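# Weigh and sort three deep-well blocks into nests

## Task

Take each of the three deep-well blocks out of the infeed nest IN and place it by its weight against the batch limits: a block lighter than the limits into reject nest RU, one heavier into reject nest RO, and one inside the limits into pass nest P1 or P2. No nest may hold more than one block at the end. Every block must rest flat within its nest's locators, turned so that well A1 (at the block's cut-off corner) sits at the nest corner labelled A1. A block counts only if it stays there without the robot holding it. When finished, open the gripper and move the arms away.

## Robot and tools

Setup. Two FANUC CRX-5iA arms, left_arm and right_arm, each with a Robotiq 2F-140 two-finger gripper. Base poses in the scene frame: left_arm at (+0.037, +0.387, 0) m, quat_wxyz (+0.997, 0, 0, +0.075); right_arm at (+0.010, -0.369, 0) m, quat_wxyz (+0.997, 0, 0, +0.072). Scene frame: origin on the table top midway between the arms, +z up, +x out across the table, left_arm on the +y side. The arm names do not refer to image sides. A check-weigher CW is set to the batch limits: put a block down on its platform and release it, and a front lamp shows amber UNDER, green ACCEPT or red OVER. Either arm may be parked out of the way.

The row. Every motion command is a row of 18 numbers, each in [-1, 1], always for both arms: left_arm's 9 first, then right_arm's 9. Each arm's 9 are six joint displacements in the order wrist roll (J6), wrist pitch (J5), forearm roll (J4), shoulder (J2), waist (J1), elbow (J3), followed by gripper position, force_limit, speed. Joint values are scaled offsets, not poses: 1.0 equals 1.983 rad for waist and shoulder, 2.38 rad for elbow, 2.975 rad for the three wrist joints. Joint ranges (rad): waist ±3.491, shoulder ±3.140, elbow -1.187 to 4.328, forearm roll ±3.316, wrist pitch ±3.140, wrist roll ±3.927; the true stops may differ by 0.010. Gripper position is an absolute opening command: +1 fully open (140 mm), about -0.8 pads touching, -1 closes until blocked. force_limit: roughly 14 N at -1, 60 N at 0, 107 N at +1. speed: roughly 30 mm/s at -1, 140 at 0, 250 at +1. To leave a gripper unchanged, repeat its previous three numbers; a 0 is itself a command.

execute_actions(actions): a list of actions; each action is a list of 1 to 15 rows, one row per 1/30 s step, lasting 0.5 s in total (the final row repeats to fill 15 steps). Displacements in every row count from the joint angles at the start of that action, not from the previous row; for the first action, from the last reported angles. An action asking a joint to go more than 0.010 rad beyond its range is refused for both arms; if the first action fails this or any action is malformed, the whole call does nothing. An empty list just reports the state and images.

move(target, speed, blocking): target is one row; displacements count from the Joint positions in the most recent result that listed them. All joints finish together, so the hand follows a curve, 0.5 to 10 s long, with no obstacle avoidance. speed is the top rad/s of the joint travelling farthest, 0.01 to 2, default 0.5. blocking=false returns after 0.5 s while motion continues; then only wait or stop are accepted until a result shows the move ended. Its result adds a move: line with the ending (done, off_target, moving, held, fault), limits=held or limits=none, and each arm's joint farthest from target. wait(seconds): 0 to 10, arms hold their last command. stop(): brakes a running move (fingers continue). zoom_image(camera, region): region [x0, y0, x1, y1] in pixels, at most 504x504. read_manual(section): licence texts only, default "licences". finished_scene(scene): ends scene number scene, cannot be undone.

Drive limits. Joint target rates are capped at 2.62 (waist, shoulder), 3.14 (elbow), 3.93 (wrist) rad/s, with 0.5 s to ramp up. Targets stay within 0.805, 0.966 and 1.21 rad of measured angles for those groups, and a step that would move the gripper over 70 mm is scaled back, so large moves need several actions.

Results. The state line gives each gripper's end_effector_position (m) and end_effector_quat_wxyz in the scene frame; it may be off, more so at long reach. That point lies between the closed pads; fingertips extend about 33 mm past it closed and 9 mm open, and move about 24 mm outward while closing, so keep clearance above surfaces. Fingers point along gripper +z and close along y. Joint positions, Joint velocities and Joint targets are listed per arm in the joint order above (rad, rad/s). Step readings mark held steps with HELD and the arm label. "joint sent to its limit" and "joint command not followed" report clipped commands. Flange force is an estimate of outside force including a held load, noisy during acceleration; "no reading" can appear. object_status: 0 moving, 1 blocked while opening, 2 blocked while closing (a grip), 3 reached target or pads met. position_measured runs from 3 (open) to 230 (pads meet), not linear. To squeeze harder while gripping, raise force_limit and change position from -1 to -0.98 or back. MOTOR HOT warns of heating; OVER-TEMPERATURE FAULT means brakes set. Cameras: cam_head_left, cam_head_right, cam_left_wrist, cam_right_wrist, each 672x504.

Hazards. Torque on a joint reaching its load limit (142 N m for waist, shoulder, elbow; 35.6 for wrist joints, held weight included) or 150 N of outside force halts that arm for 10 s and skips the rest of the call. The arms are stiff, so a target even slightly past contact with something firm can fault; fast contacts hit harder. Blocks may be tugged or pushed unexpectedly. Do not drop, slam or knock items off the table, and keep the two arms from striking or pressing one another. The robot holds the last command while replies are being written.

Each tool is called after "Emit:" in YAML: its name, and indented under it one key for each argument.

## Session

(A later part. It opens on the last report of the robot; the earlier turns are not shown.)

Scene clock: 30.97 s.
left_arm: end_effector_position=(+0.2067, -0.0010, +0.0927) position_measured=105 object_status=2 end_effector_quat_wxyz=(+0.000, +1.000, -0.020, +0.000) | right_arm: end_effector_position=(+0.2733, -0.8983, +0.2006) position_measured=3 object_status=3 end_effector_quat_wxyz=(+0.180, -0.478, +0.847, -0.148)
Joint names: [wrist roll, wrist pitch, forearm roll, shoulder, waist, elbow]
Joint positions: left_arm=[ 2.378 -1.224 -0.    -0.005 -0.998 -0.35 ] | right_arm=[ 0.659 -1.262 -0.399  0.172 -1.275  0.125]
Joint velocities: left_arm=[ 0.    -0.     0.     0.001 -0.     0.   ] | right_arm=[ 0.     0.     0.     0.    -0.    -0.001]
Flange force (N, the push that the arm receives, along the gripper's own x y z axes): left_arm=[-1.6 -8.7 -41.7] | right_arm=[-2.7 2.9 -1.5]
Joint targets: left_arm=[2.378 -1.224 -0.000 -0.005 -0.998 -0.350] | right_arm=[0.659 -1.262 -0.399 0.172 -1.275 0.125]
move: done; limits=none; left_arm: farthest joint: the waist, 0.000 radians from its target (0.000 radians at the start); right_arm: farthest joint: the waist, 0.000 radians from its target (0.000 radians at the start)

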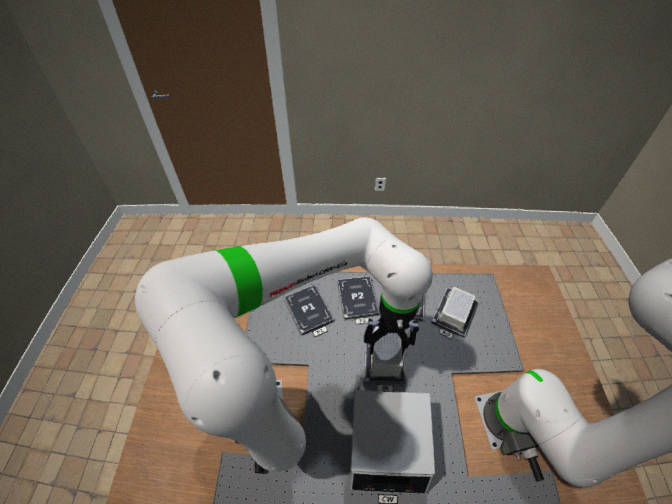

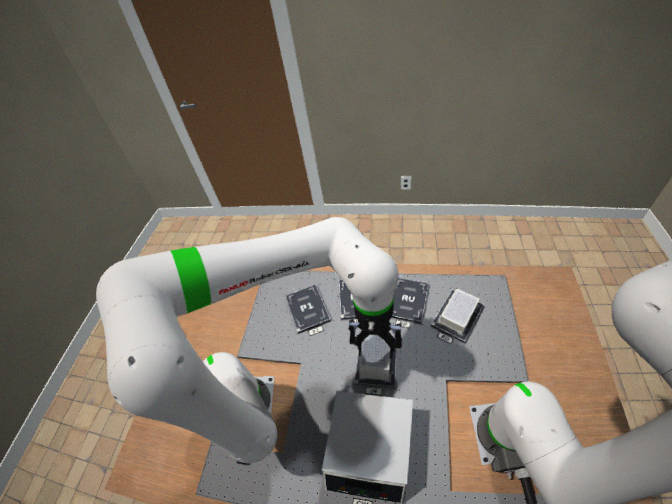

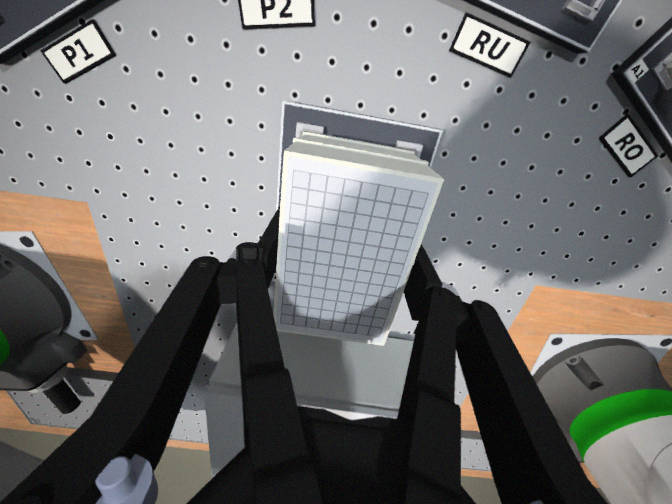

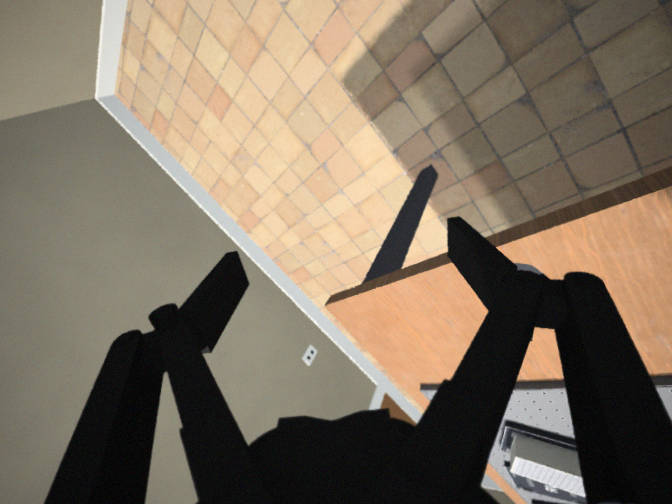

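Emit:
move:
  target: [0,-0.0711,0,-0.0285,0,0.0649,-1,0,-0.5,0,0,0,0,0,0,1,0,0]
  speed: 0.18

Emit:
move:
  target: [0.1687,0.0158,0,-0.0207,-0.2632,-0.037,-1,0,-0.5,0,0,0,0,0,0,1,0,0]
  speed: 0.4

Emit:
move:
  target: [0,0.0131,0,0,0,-0.0164,-1,0,-0.5,0,0,0,0,0,0,1,0,0]
  speed: 0.04

Emit:
move:
  target: [0,0,0,0,0,0,0.5,0,-0.5,0,0,0,0,0,0,1,0,0]

Emit:
wait:
  seconds: 2.5

Scene clock: 32.90 s.
left_arm: end_effector_position=(+0.2055, +0.0004, +0.1798) position_measured=106 object_status=2 end_effector_quat_wxyz=(-0.000, +1.000, -0.020, +0.000) | right_arm: end_effector_position=(+0.2733, -0.8983, +0.2006) position_measured=3 object_status=3 end_effector_quat_wxyz=(+0.180, -0.478, +0.847, -0.148)
Joint names: [wrist roll, wrist pitch, forearm roll, shoulder, waist, elbow]
Joint positions: left_arm=[ 2.378 -1.436 -0.    -0.061 -0.998 -0.196] | right_arm=[ 0.659 -1.262 -0.399  0.172 -1.275  0.125]
Joint velocities: left_arm=[-0.    -0.002 -0.001  0.    -0.     0.001] | right_arm=[-0.    -0.001  0.001 -0.    -0.    -0.001]
Flange force (N, the push that the arm receives, along the gripper's own x y z axes): left_arm=[-1.0 -0.8 -2.1] | right_arm=[-0.1 -1.7 -2.0]
Joint targets: left_arm=[2.378 -1.436 -0.000 -0.061 -0.998 -0.196] | right_arm=[0.659 -1.262 -0.399 0.172 -1.275 0.125]
move: done; limits=none; left_arm: farthest joint: the shoulder, 0.001 radians from its target (0.057 radians at the start); right_arm: farthest joint: the waist, 0.000 radians from its target (0.000 radians at the start)

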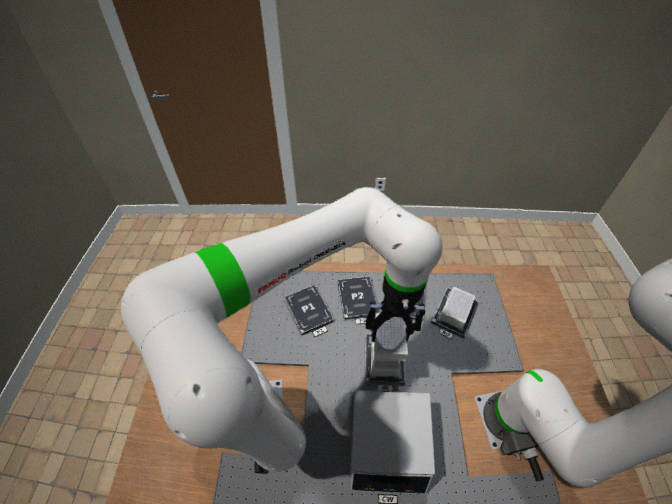

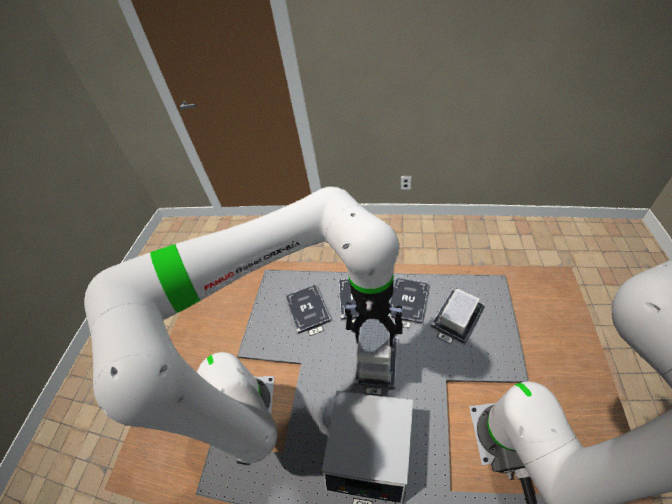

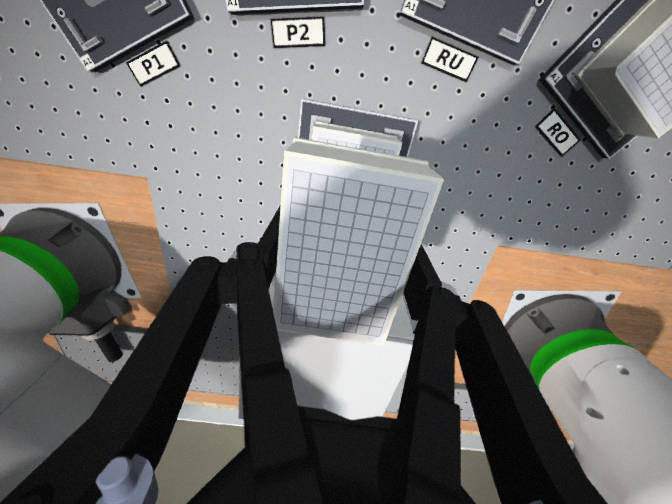

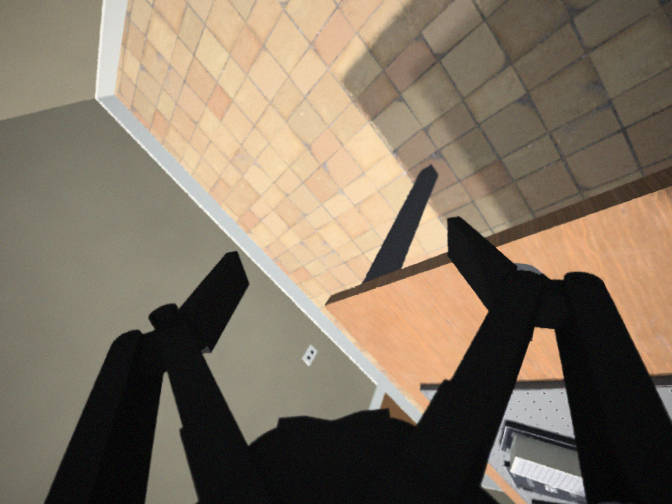

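Scene clock: 34.73 s.
left_arm: end_effector_position=(-0.0136, -0.0124, +0.1585) position_measured=106 object_status=2 end_effector_quat_wxyz=(-0.000, +1.000, -0.030, +0.000) | right_arm: end_effector_position=(+0.2733, -0.8983, +0.2006) position_measured=3 object_status=3 end_effector_quat_wxyz=(+0.180, -0.478, +0.847, -0.148)
Joint names: [wrist roll, wrist pitch, forearm roll, shoulder, waist, elbow]
Joint positions: left_arm=[ 2.88  -1.389 -0.    -0.102 -1.52  -0.284] | right_arm=[ 0.659 -1.262 -0.399  0.172 -1.275  0.125]
Joint velocities: left_arm=[ 0.002  0.     0.    -0.001 -0.002 -0.001] | right_arm=[-0.    -0.001  0.    -0.     0.    -0.   ]
Flange force (N, the push that the arm receives, along the gripper's own x y z axes): left_arm=[-1.5 0.0 -2.5] | right_arm=[1.1 -1.8 -3.3]
Joint targets: left_arm=[2.880 -1.389 -0.000 -0.102 -1.520 -0.284] | right_arm=[0.659 -1.262 -0.399 0.172 -1.275 0.125]
move: done; limits=none; left_arm: farthest joint: the waist, 0.000 radians from its target (0.522 radians at the start); right_arm: farthest joint: the waist, 0.000 radians from its target (0.000 radians at the start)

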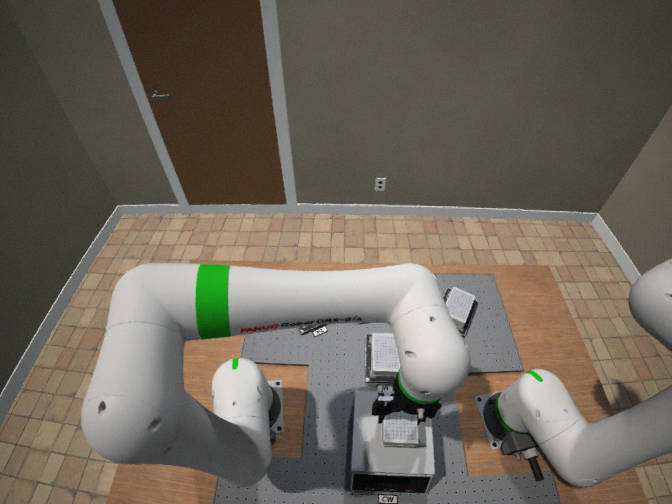

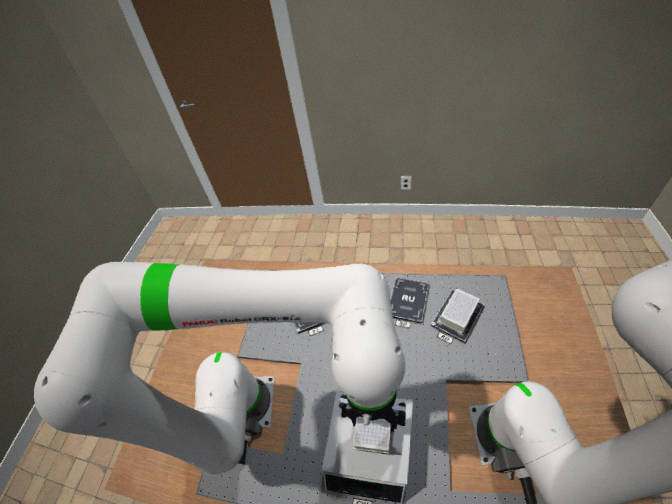

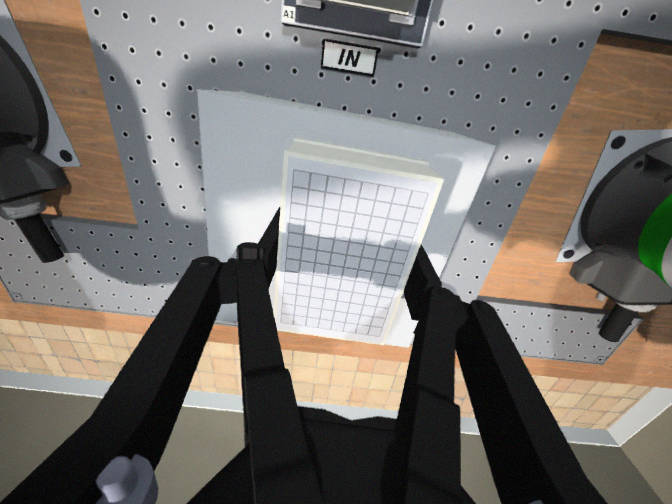

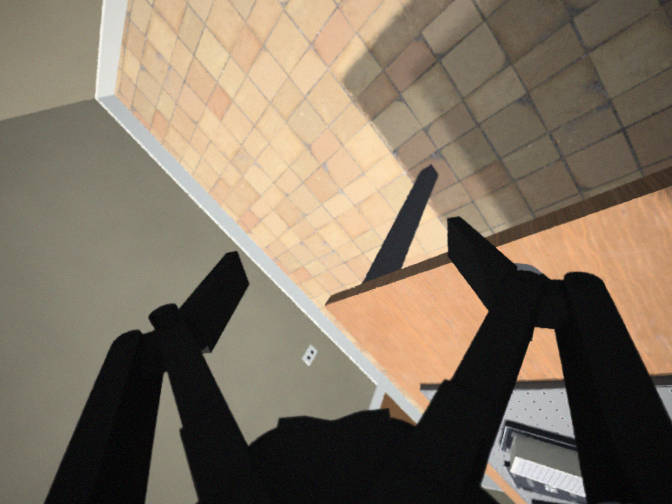

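Scene clock: 36.03 s.
left_arm: end_effector_position=(-0.0143, -0.0091, +0.1421) position_measured=106 object_status=2 end_effector_quat_wxyz=(-0.000, +1.000, -0.030, +0.000) | right_arm: end_effector_position=(+0.2733, -0.8983, +0.2006) position_measured=3 object_status=3 end_effector_quat_wxyz=(+0.180, -0.478, +0.847, -0.148)
Joint names: [wrist roll, wrist pitch, forearm roll, shoulder, waist, elbow]
Joint positions: left_arm=[ 2.88  -1.35  -0.    -0.102 -1.52  -0.323] | right_arm=[ 0.659 -1.262 -0.399  0.172 -1.275  0.125]
Joint velocities: left_arm=[-0.     0.002  0.001 -0.     0.    -0.002] | right_arm=[ 0.     0.    -0.001  0.    -0.     0.001]
Flange force (N, the push that the arm receives, along the gripper's own x y z axes): left_arm=[-0.8 -1.2 -2.0] | right_arm=[-3.1 1.8 -2.6]
Joint targets: left_arm=[2.880 -1.350 -0.000 -0.102 -1.520 -0.323] | right_arm=[0.659 -1.262 -0.399 0.172 -1.275 0.125]
move: done; limits=none; left_arm: farthest joint: the waist, 0.000 radians from its target (0.000 radians at the start); right_arm: farthest joint: the waist, 0.000 radians from its target (0.000 radians at the start)

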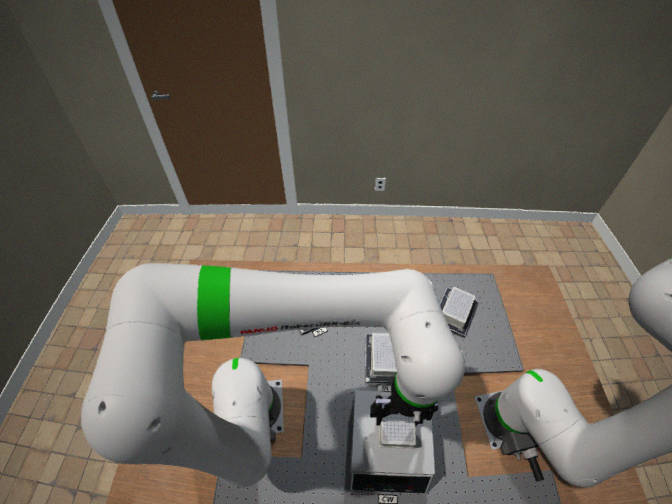

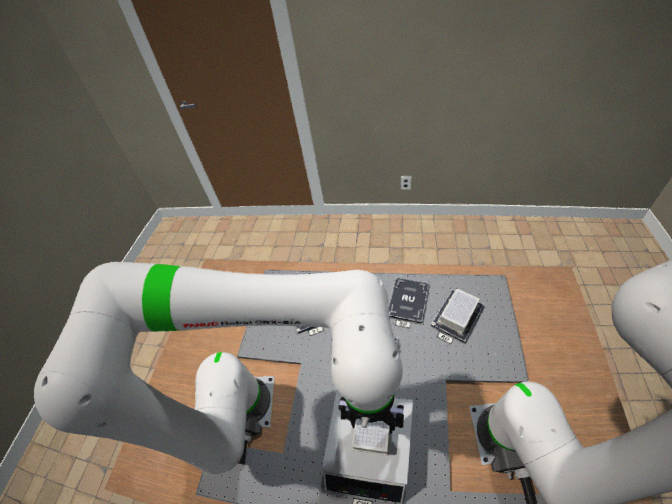

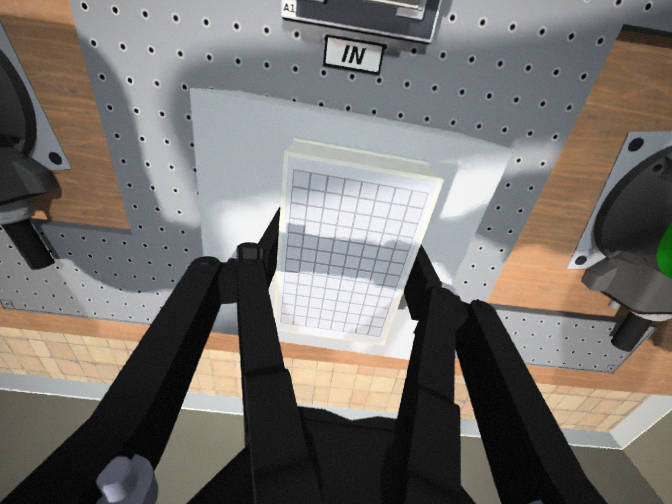

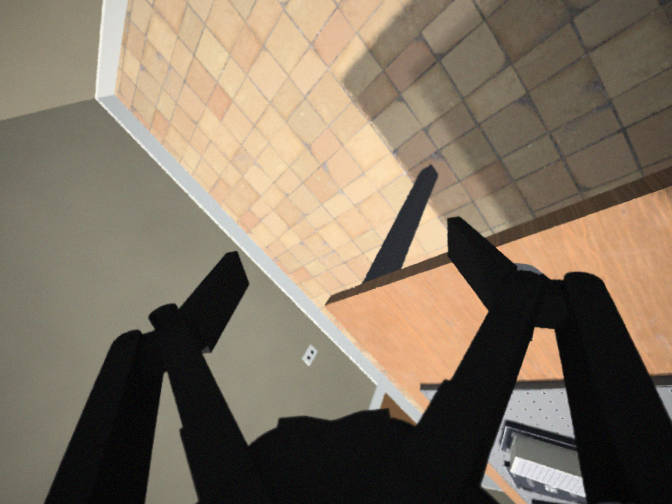

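Scene clock: 36.57 s.
left_arm: end_effector_position=(-0.0143, -0.0091, +0.1421) position_measured=66 object_status=3 end_effector_quat_wxyz=(-0.000, +1.000, -0.030, +0.000) | right_arm: end_effector_position=(+0.2733, -0.8983, +0.2006) position_measured=3 object_status=3 end_effector_quat_wxyz=(+0.180, -0.478, +0.847, -0.148)
Joint names: [wrist roll, wrist pitch, forearm roll, shoulder, waist, elbow]
Joint positions: left_arm=[ 2.88  -1.35  -0.    -0.102 -1.52  -0.323] | right_arm=[ 0.659 -1.262 -0.399  0.172 -1.275  0.125]
Joint velocities: left_arm=[ 0.    -0.    -0.001  0.001 -0.     0.   ] | right_arm=[-0.    -0.001  0.    -0.    -0.     0.001]
Flange force (N, the push that the arm receives, along the gripper's own x y z axes): left_arm=[-1.5 -2.0 -2.7] | right_arm=[-1.6 1.0 -1.9]
Joint targets: left_arm=[2.880 -1.350 -0.000 -0.102 -1.520 -0.323] | right_arm=[0.659 -1.262 -0.399 0.172 -1.275 0.125]
move: done; limits=none; left_arm: farthest joint: the waist, 0.000 radians from its target (0.000 radians at the start); right_arm: farthest joint: the waist, 0.000 radians from its target (0.000 radians at the start)

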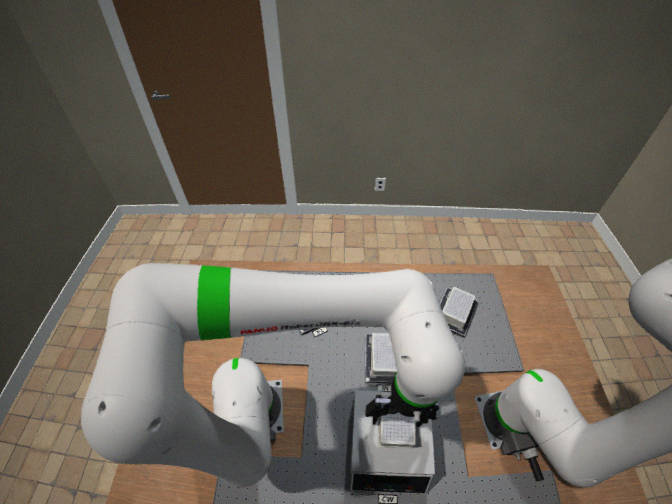

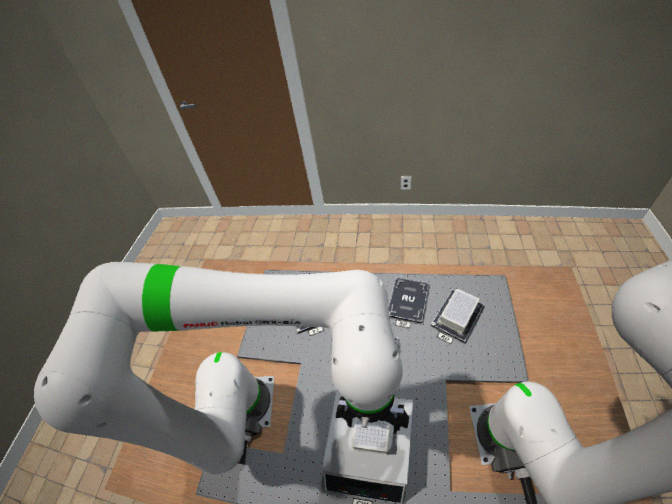

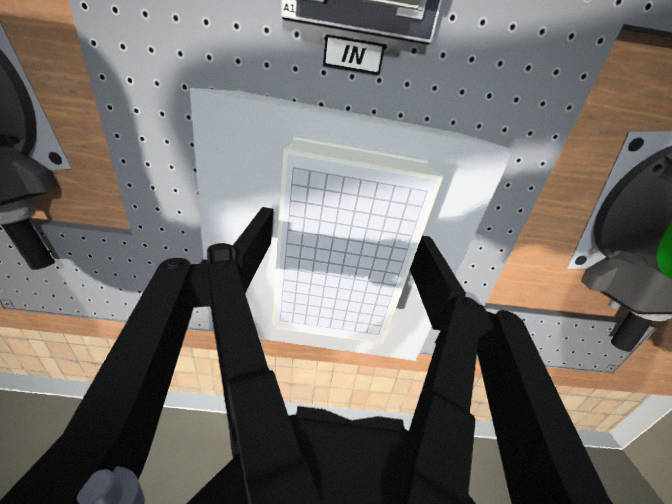

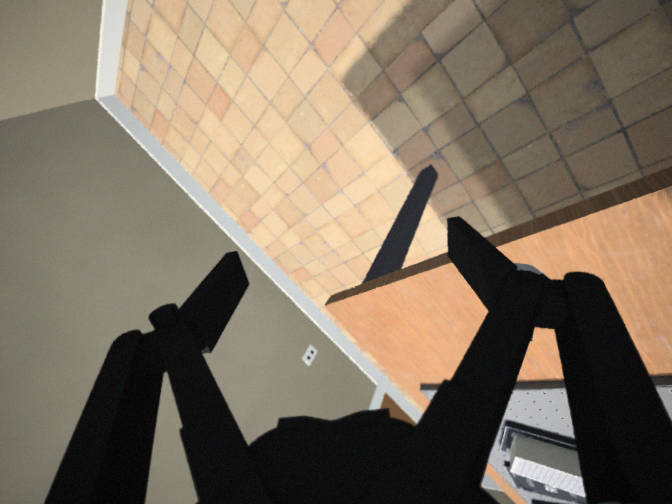

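Scene clock: 39.07 s.
left_arm: end_effector_position=(-0.0143, -0.0091, +0.1421) position_measured=66 object_status=3 end_effector_quat_wxyz=(-0.000, +1.000, -0.030, +0.000) | right_arm: end_effector_position=(+0.2733, -0.8983, +0.2006) position_measured=3 object_status=3 end_effector_quat_wxyz=(+0.180, -0.478, +0.847, -0.148)
Joint names: [wrist roll, wrist pitch, forearm roll, shoulder, waist, elbow]
Joint positions: left_arm=[ 2.88  -1.35  -0.    -0.102 -1.52  -0.323] | right_arm=[ 0.659 -1.262 -0.399  0.172 -1.275  0.125]
Joint velocities: left_arm=[-0.    -0.     0.     0.002 -0.    -0.   ] | right_arm=[ 0.    -0.002  0.    -0.    -0.    -0.   ]
Flange force (N, the push that the arm receives, along the gripper's own x y z axes): left_arm=[-1.0 -2.1 -2.2] | right_arm=[-0.9 0.0 -1.7]
Joint targets: left_arm=[2.880 -1.350 -0.000 -0.102 -1.520 -0.323] | right_arm=[0.659 -1.262 -0.399 0.172 -1.275 0.125]
wait: 2.50 s; at rest by 0.17 s

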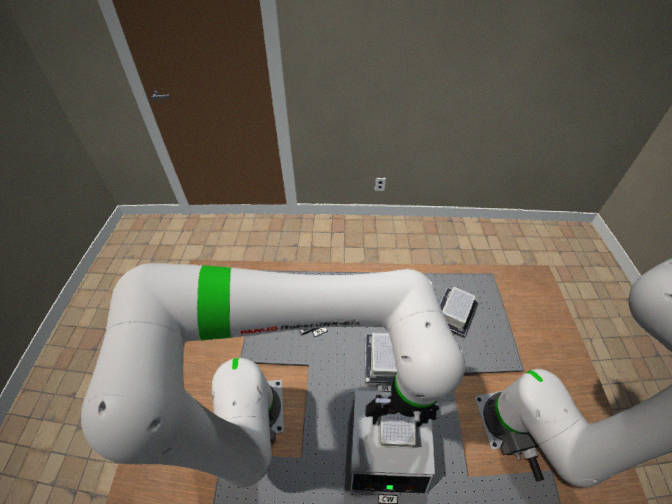

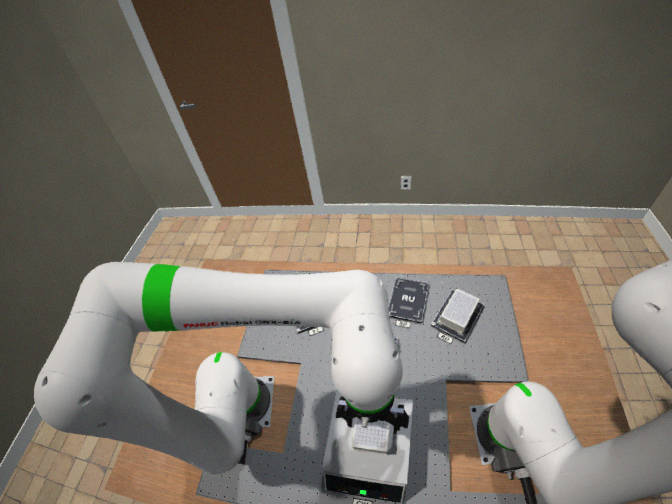

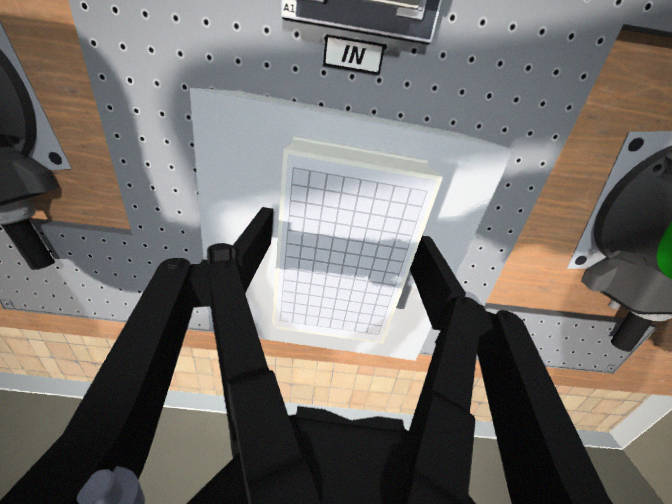

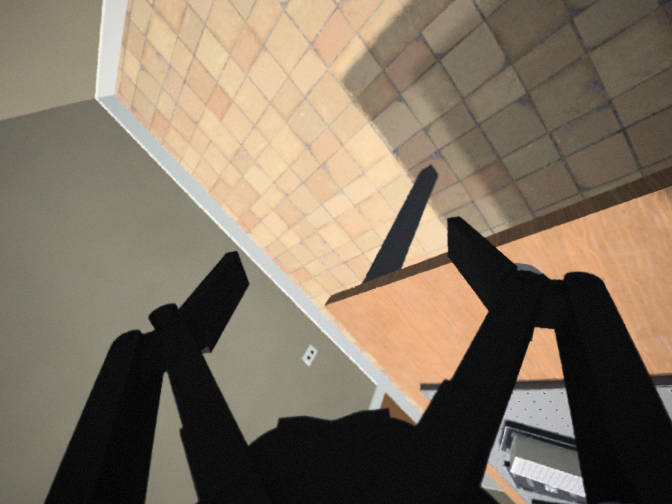

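Emit:
move:
  target: [0,0,0,0,0,0,-1,0,-0.5,0,0,0,0,0,0,1,0,0]

Emit:
move:
  target: [0,-0.0202,0,0,0,0.0252,-1,0,-0.5,0,0,0,0,0,0,1,0,0]
  speed: 0.1

Emit:
move:
  target: [-0.2659,0.0225,0,0.1402,0.5003,0.0887,-1,0,-0.5,0,0,0,0,0,0,1,0,0]

Scene clock: 42.23 s.
left_arm: end_effector_position=(-0.0143, -0.0091, +0.1422) position_measured=107 object_status=2 end_effector_quat_wxyz=(+0.000, +1.000, -0.030, +0.000) | right_arm: end_effector_position=(+0.2733, -0.8983, +0.2006) position_measured=3 object_status=3 end_effector_quat_wxyz=(+0.180, -0.478, +0.847, -0.148)
Joint names: [wrist roll, wrist pitch, forearm roll, shoulder, waist, elbow]
Joint positions: left_arm=[ 2.88  -1.35  -0.    -0.102 -1.52  -0.323] | right_arm=[ 0.659 -1.262 -0.399  0.172 -1.275  0.125]
Joint velocities: left_arm=[ 0.    -0.    -0.     0.001 -0.    -0.001] | right_arm=[ 0. -0. -0. -0. -0. -0.]
Flange force (N, the push that the arm receives, along the gripper's own x y z axes): left_arm=[1.6 -4.6 -23.8] | right_arm=[0.1 0.1 -3.3]
Joint targets: left_arm=[2.880 -1.350 -0.000 -0.102 -1.520 -0.323] | right_arm=[0.659 -1.262 -0.399 0.172 -1.275 0.125]
move: done; limits=none; left_arm: farthest joint: the waist, 0.000 radians from its target (0.000 radians at the start); right_arm: farthest joint: the waist, 0.000 radians from its target (0.000 radians at the start)

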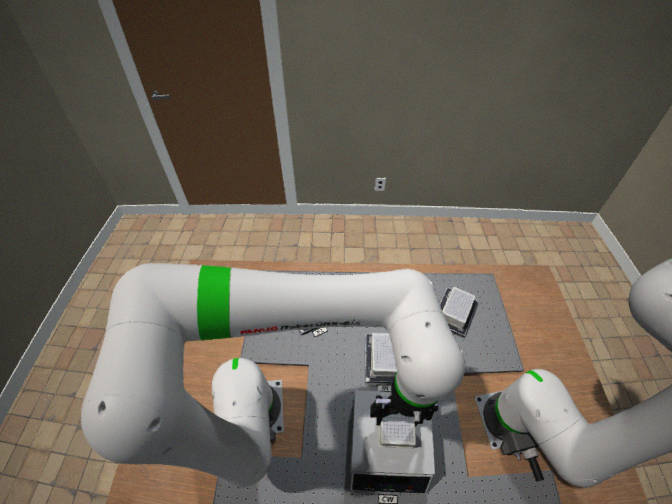

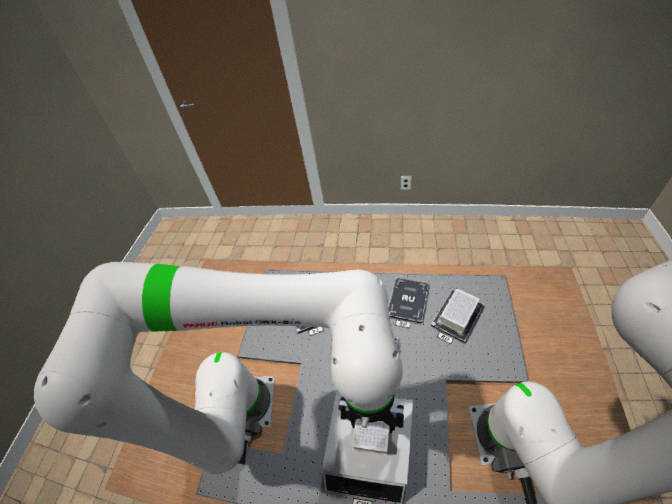

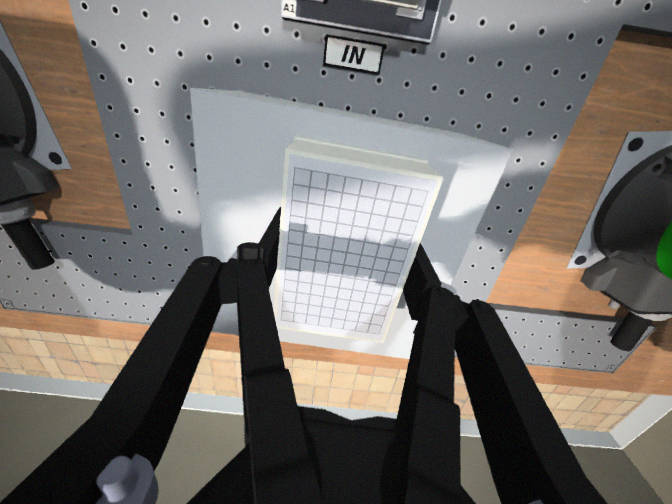

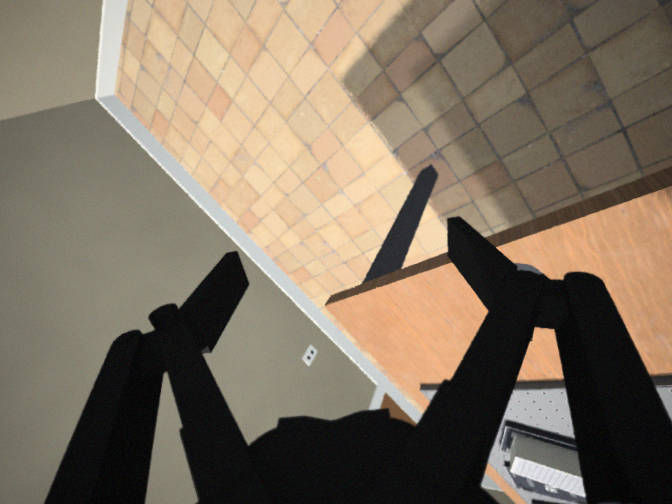

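Scene clock: 43.23 s.
left_arm: end_effector_position=(-0.0133, -0.0138, +0.1675) position_measured=107 object_status=2 end_effector_quat_wxyz=(-0.000, +1.000, -0.030, +0.000) | right_arm: end_effector_position=(+0.2733, -0.8983, +0.2006) position_measured=3 object_status=3 end_effector_quat_wxyz=(+0.180, -0.478, +0.847, -0.148)
Joint names: [wrist roll, wrist pitch, forearm roll, shoulder, waist, elbow]
Joint positions: left_arm=[ 2.88  -1.41  -0.    -0.102 -1.52  -0.263] | right_arm=[ 0.659 -1.262 -0.399  0.172 -1.275  0.125]
Joint velocities: left_arm=[-0.    -0.001  0.     0.001  0.     0.002] | right_arm=[-0.     0.    -0.    -0.    -0.     0.002]
Flange force (N, the push that the arm receives, along the gripper's own x y z axes): left_arm=[-0.6 -1.8 -0.8] | right_arm=[-2.4 0.7 -2.4]
Joint targets: left_arm=[2.880 -1.410 -0.000 -0.102 -1.520 -0.263] | right_arm=[0.659 -1.262 -0.399 0.172 -1.275 0.125]
move: done; limits=none; left_arm: farthest joint: the waist, 0.000 radians from its target (0.000 radians at the start); right_arm: farthest joint: the waist, 0.000 radians from its target (0.000 radians at the start)

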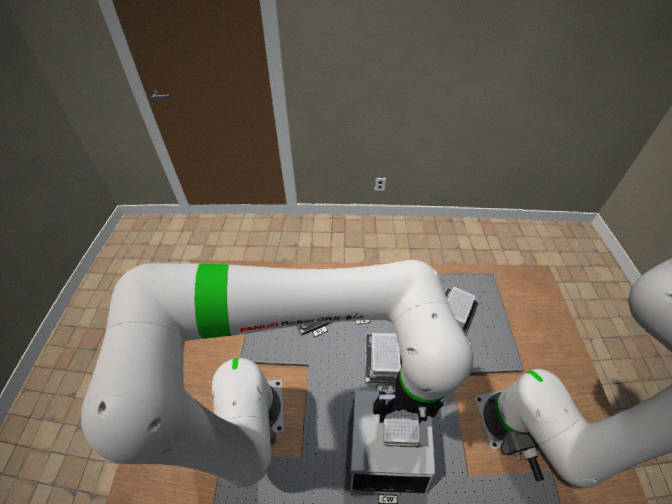

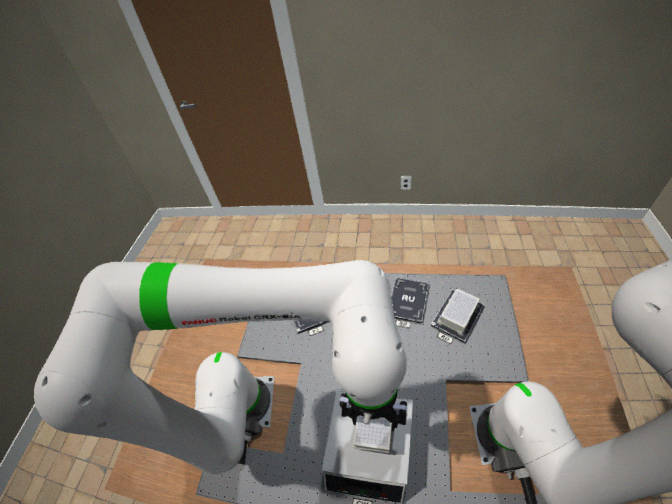

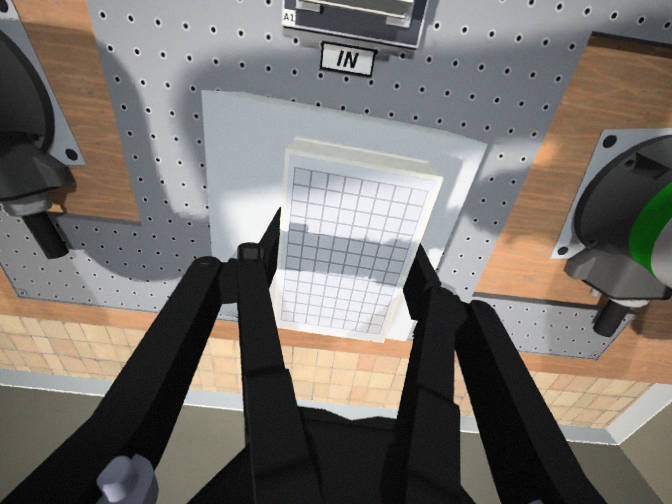

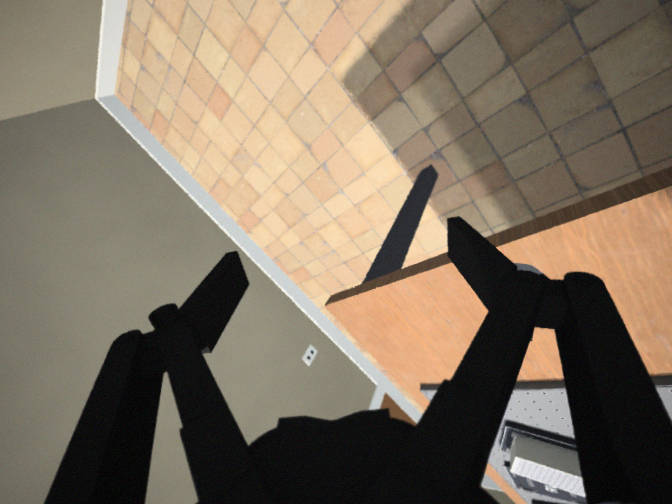

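Scene clock: 45.80 s.
left_arm: end_effector_position=(+0.4457, +0.0855, +0.1351) position_measured=107 object_status=2 end_effector_quat_wxyz=(-0.000, +0.998, +0.070, +0.000) | right_arm: end_effector_position=(+0.2733, -0.8983, +0.2006) position_measured=3 object_status=3 end_effector_quat_wxyz=(+0.180, -0.478, +0.847, -0.148)
Joint names: [wrist roll, wrist pitch, forearm roll, shoulder, waist, elbow]
Joint positions: left_arm=[ 2.089 -1.343 -0.     0.176 -0.527 -0.052] | right_arm=[ 0.659 -1.262 -0.399  0.172 -1.275  0.125]
Joint velocities: left_arm=[-0.001  0.     0.001  0.     0.002  0.   ] | right_arm=[-0.    -0.001  0.001 -0.     0.     0.   ]
Flange force (N, the push that the arm receives, along the gripper's own x y z axes): left_arm=[-0.6 2.2 -2.4] | right_arm=[-3.1 3.0 -1.5]
Joint targets: left_arm=[2.089 -1.343 -0.000 0.176 -0.527 -0.052] | right_arm=[0.659 -1.262 -0.399 0.172 -1.275 0.125]
move: done; limits=none; left_arm: farthest joint: the waist, 0.000 radians from its target (0.992 radians at the start); right_arm: farthest joint: the waist, 0.000 radians from its target (0.000 radians at the start)

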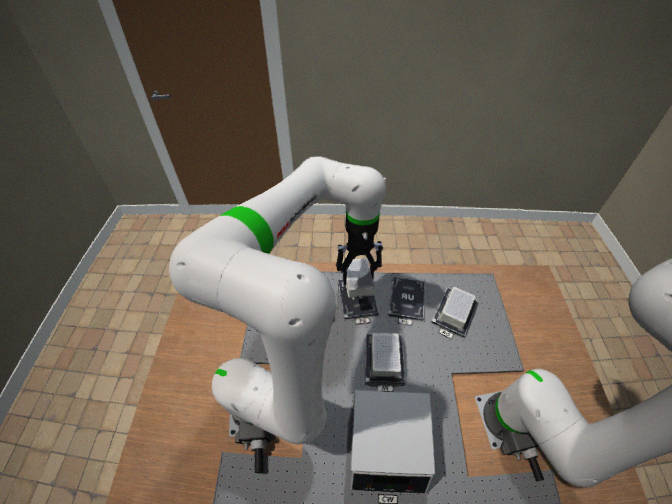

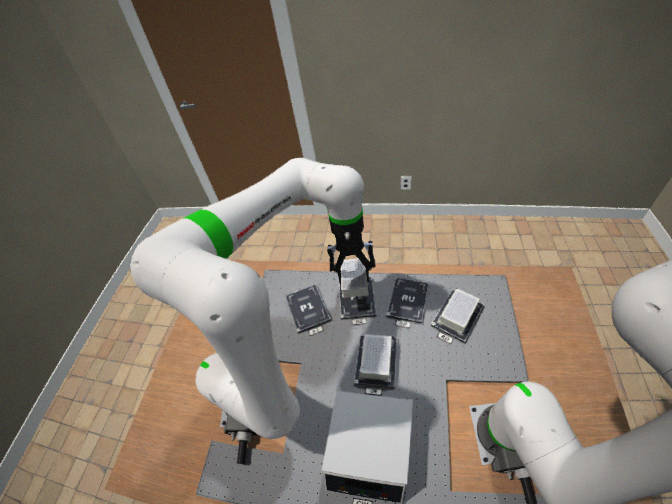

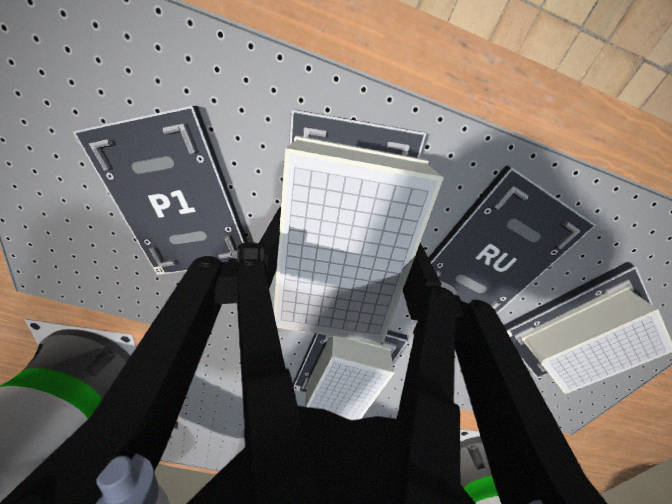

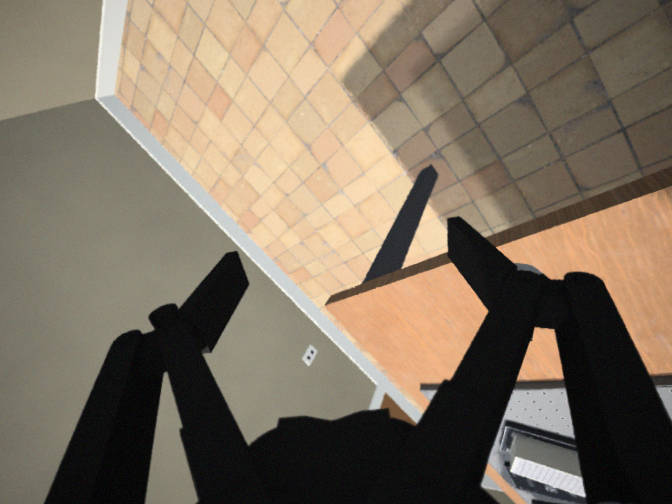

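Emit:
move:
  target: [0.0113,0.0521,0,0.0217,-0.0068,-0.0471,-1,0,-0.5,0,0,0,0,0,0,1,0,0]
  speed: 0.14

Emit:
zoom_image:
  camera: "cam_left_wrist"
  region: [240,80,490,230]

Scene clock: 47.57 s.
left_arm: end_effector_position=(+0.4390, +0.0811, +0.0681) position_measured=107 object_status=2 end_effector_quat_wxyz=(-0.000, +0.997, +0.080, -0.000) | right_arm: end_effector_position=(+0.2733, -0.8983, +0.2006) position_measured=3 object_status=3 end_effector_quat_wxyz=(+0.180, -0.478, +0.847, -0.148)
Joint names: [wrist roll, wrist pitch, forearm roll, shoulder, waist, elbow]
Joint positions: left_arm=[ 2.122 -1.188 -0.     0.219 -0.541 -0.164] | right_arm=[ 0.659 -1.262 -0.399  0.172 -1.275  0.125]
Joint velocities: left_arm=[ 0.     0.002 -0.     0.001 -0.001 -0.002] | right_arm=[ 0.    -0.001  0.001  0.     0.    -0.   ]
Flange force (N, the push that the arm receives, along the gripper's own x y z axes): left_arm=[-3.1 -1.8 -1.3] | right_arm=[-1.7 0.1 -3.5]
Joint targets: left_arm=[2.122 -1.188 -0.000 0.219 -0.541 -0.164] | right_arm=[0.659 -1.262 -0.399 0.172 -1.275 0.125]
move: done; limits=none; left_arm: farthest joint: the waist, 0.000 radians from its target (0.013 radians at the start); right_arm: farthest joint: the waist, 0.000 radians from its target (0.000 radians at the start)

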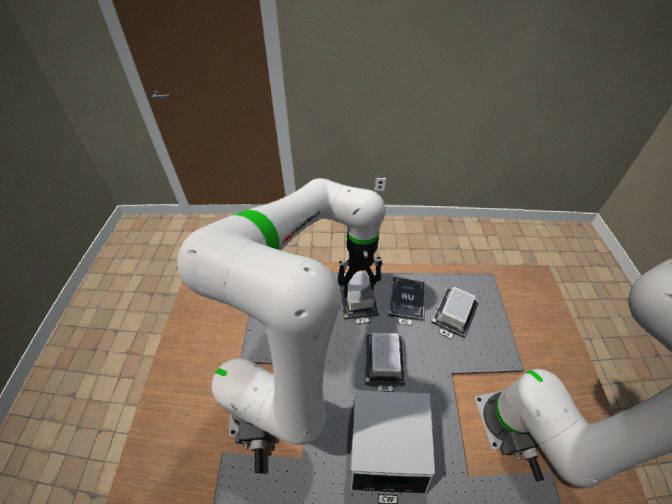

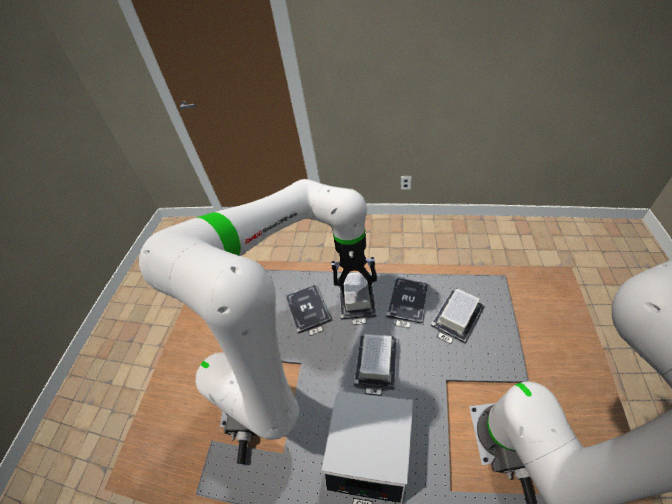

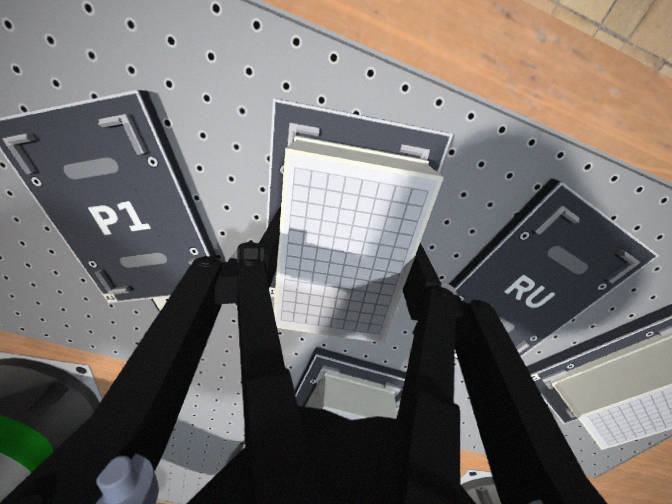

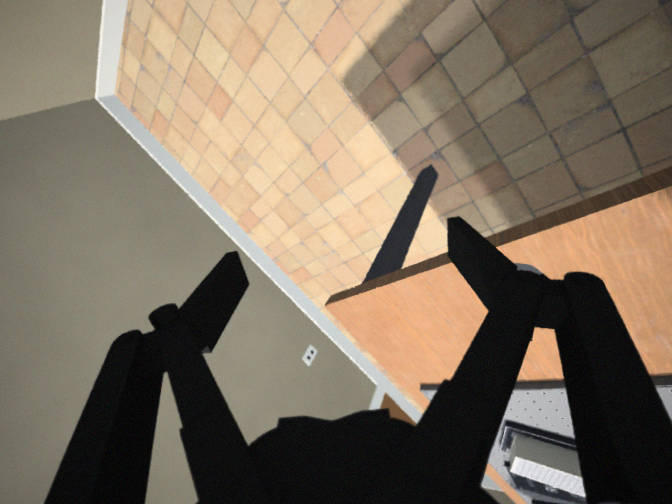

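Region (240, 80, 490, 230) of cam_left_wrist's 672x504 image, scaled by 2.016, with more detail than that image has; it fills the top 302 rows of this view, and the rest is white.

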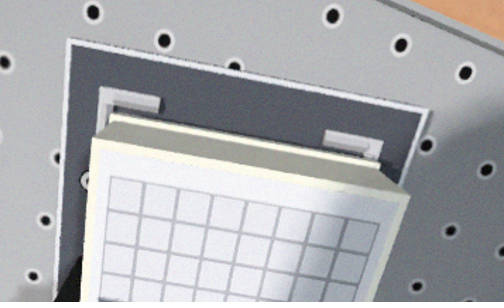

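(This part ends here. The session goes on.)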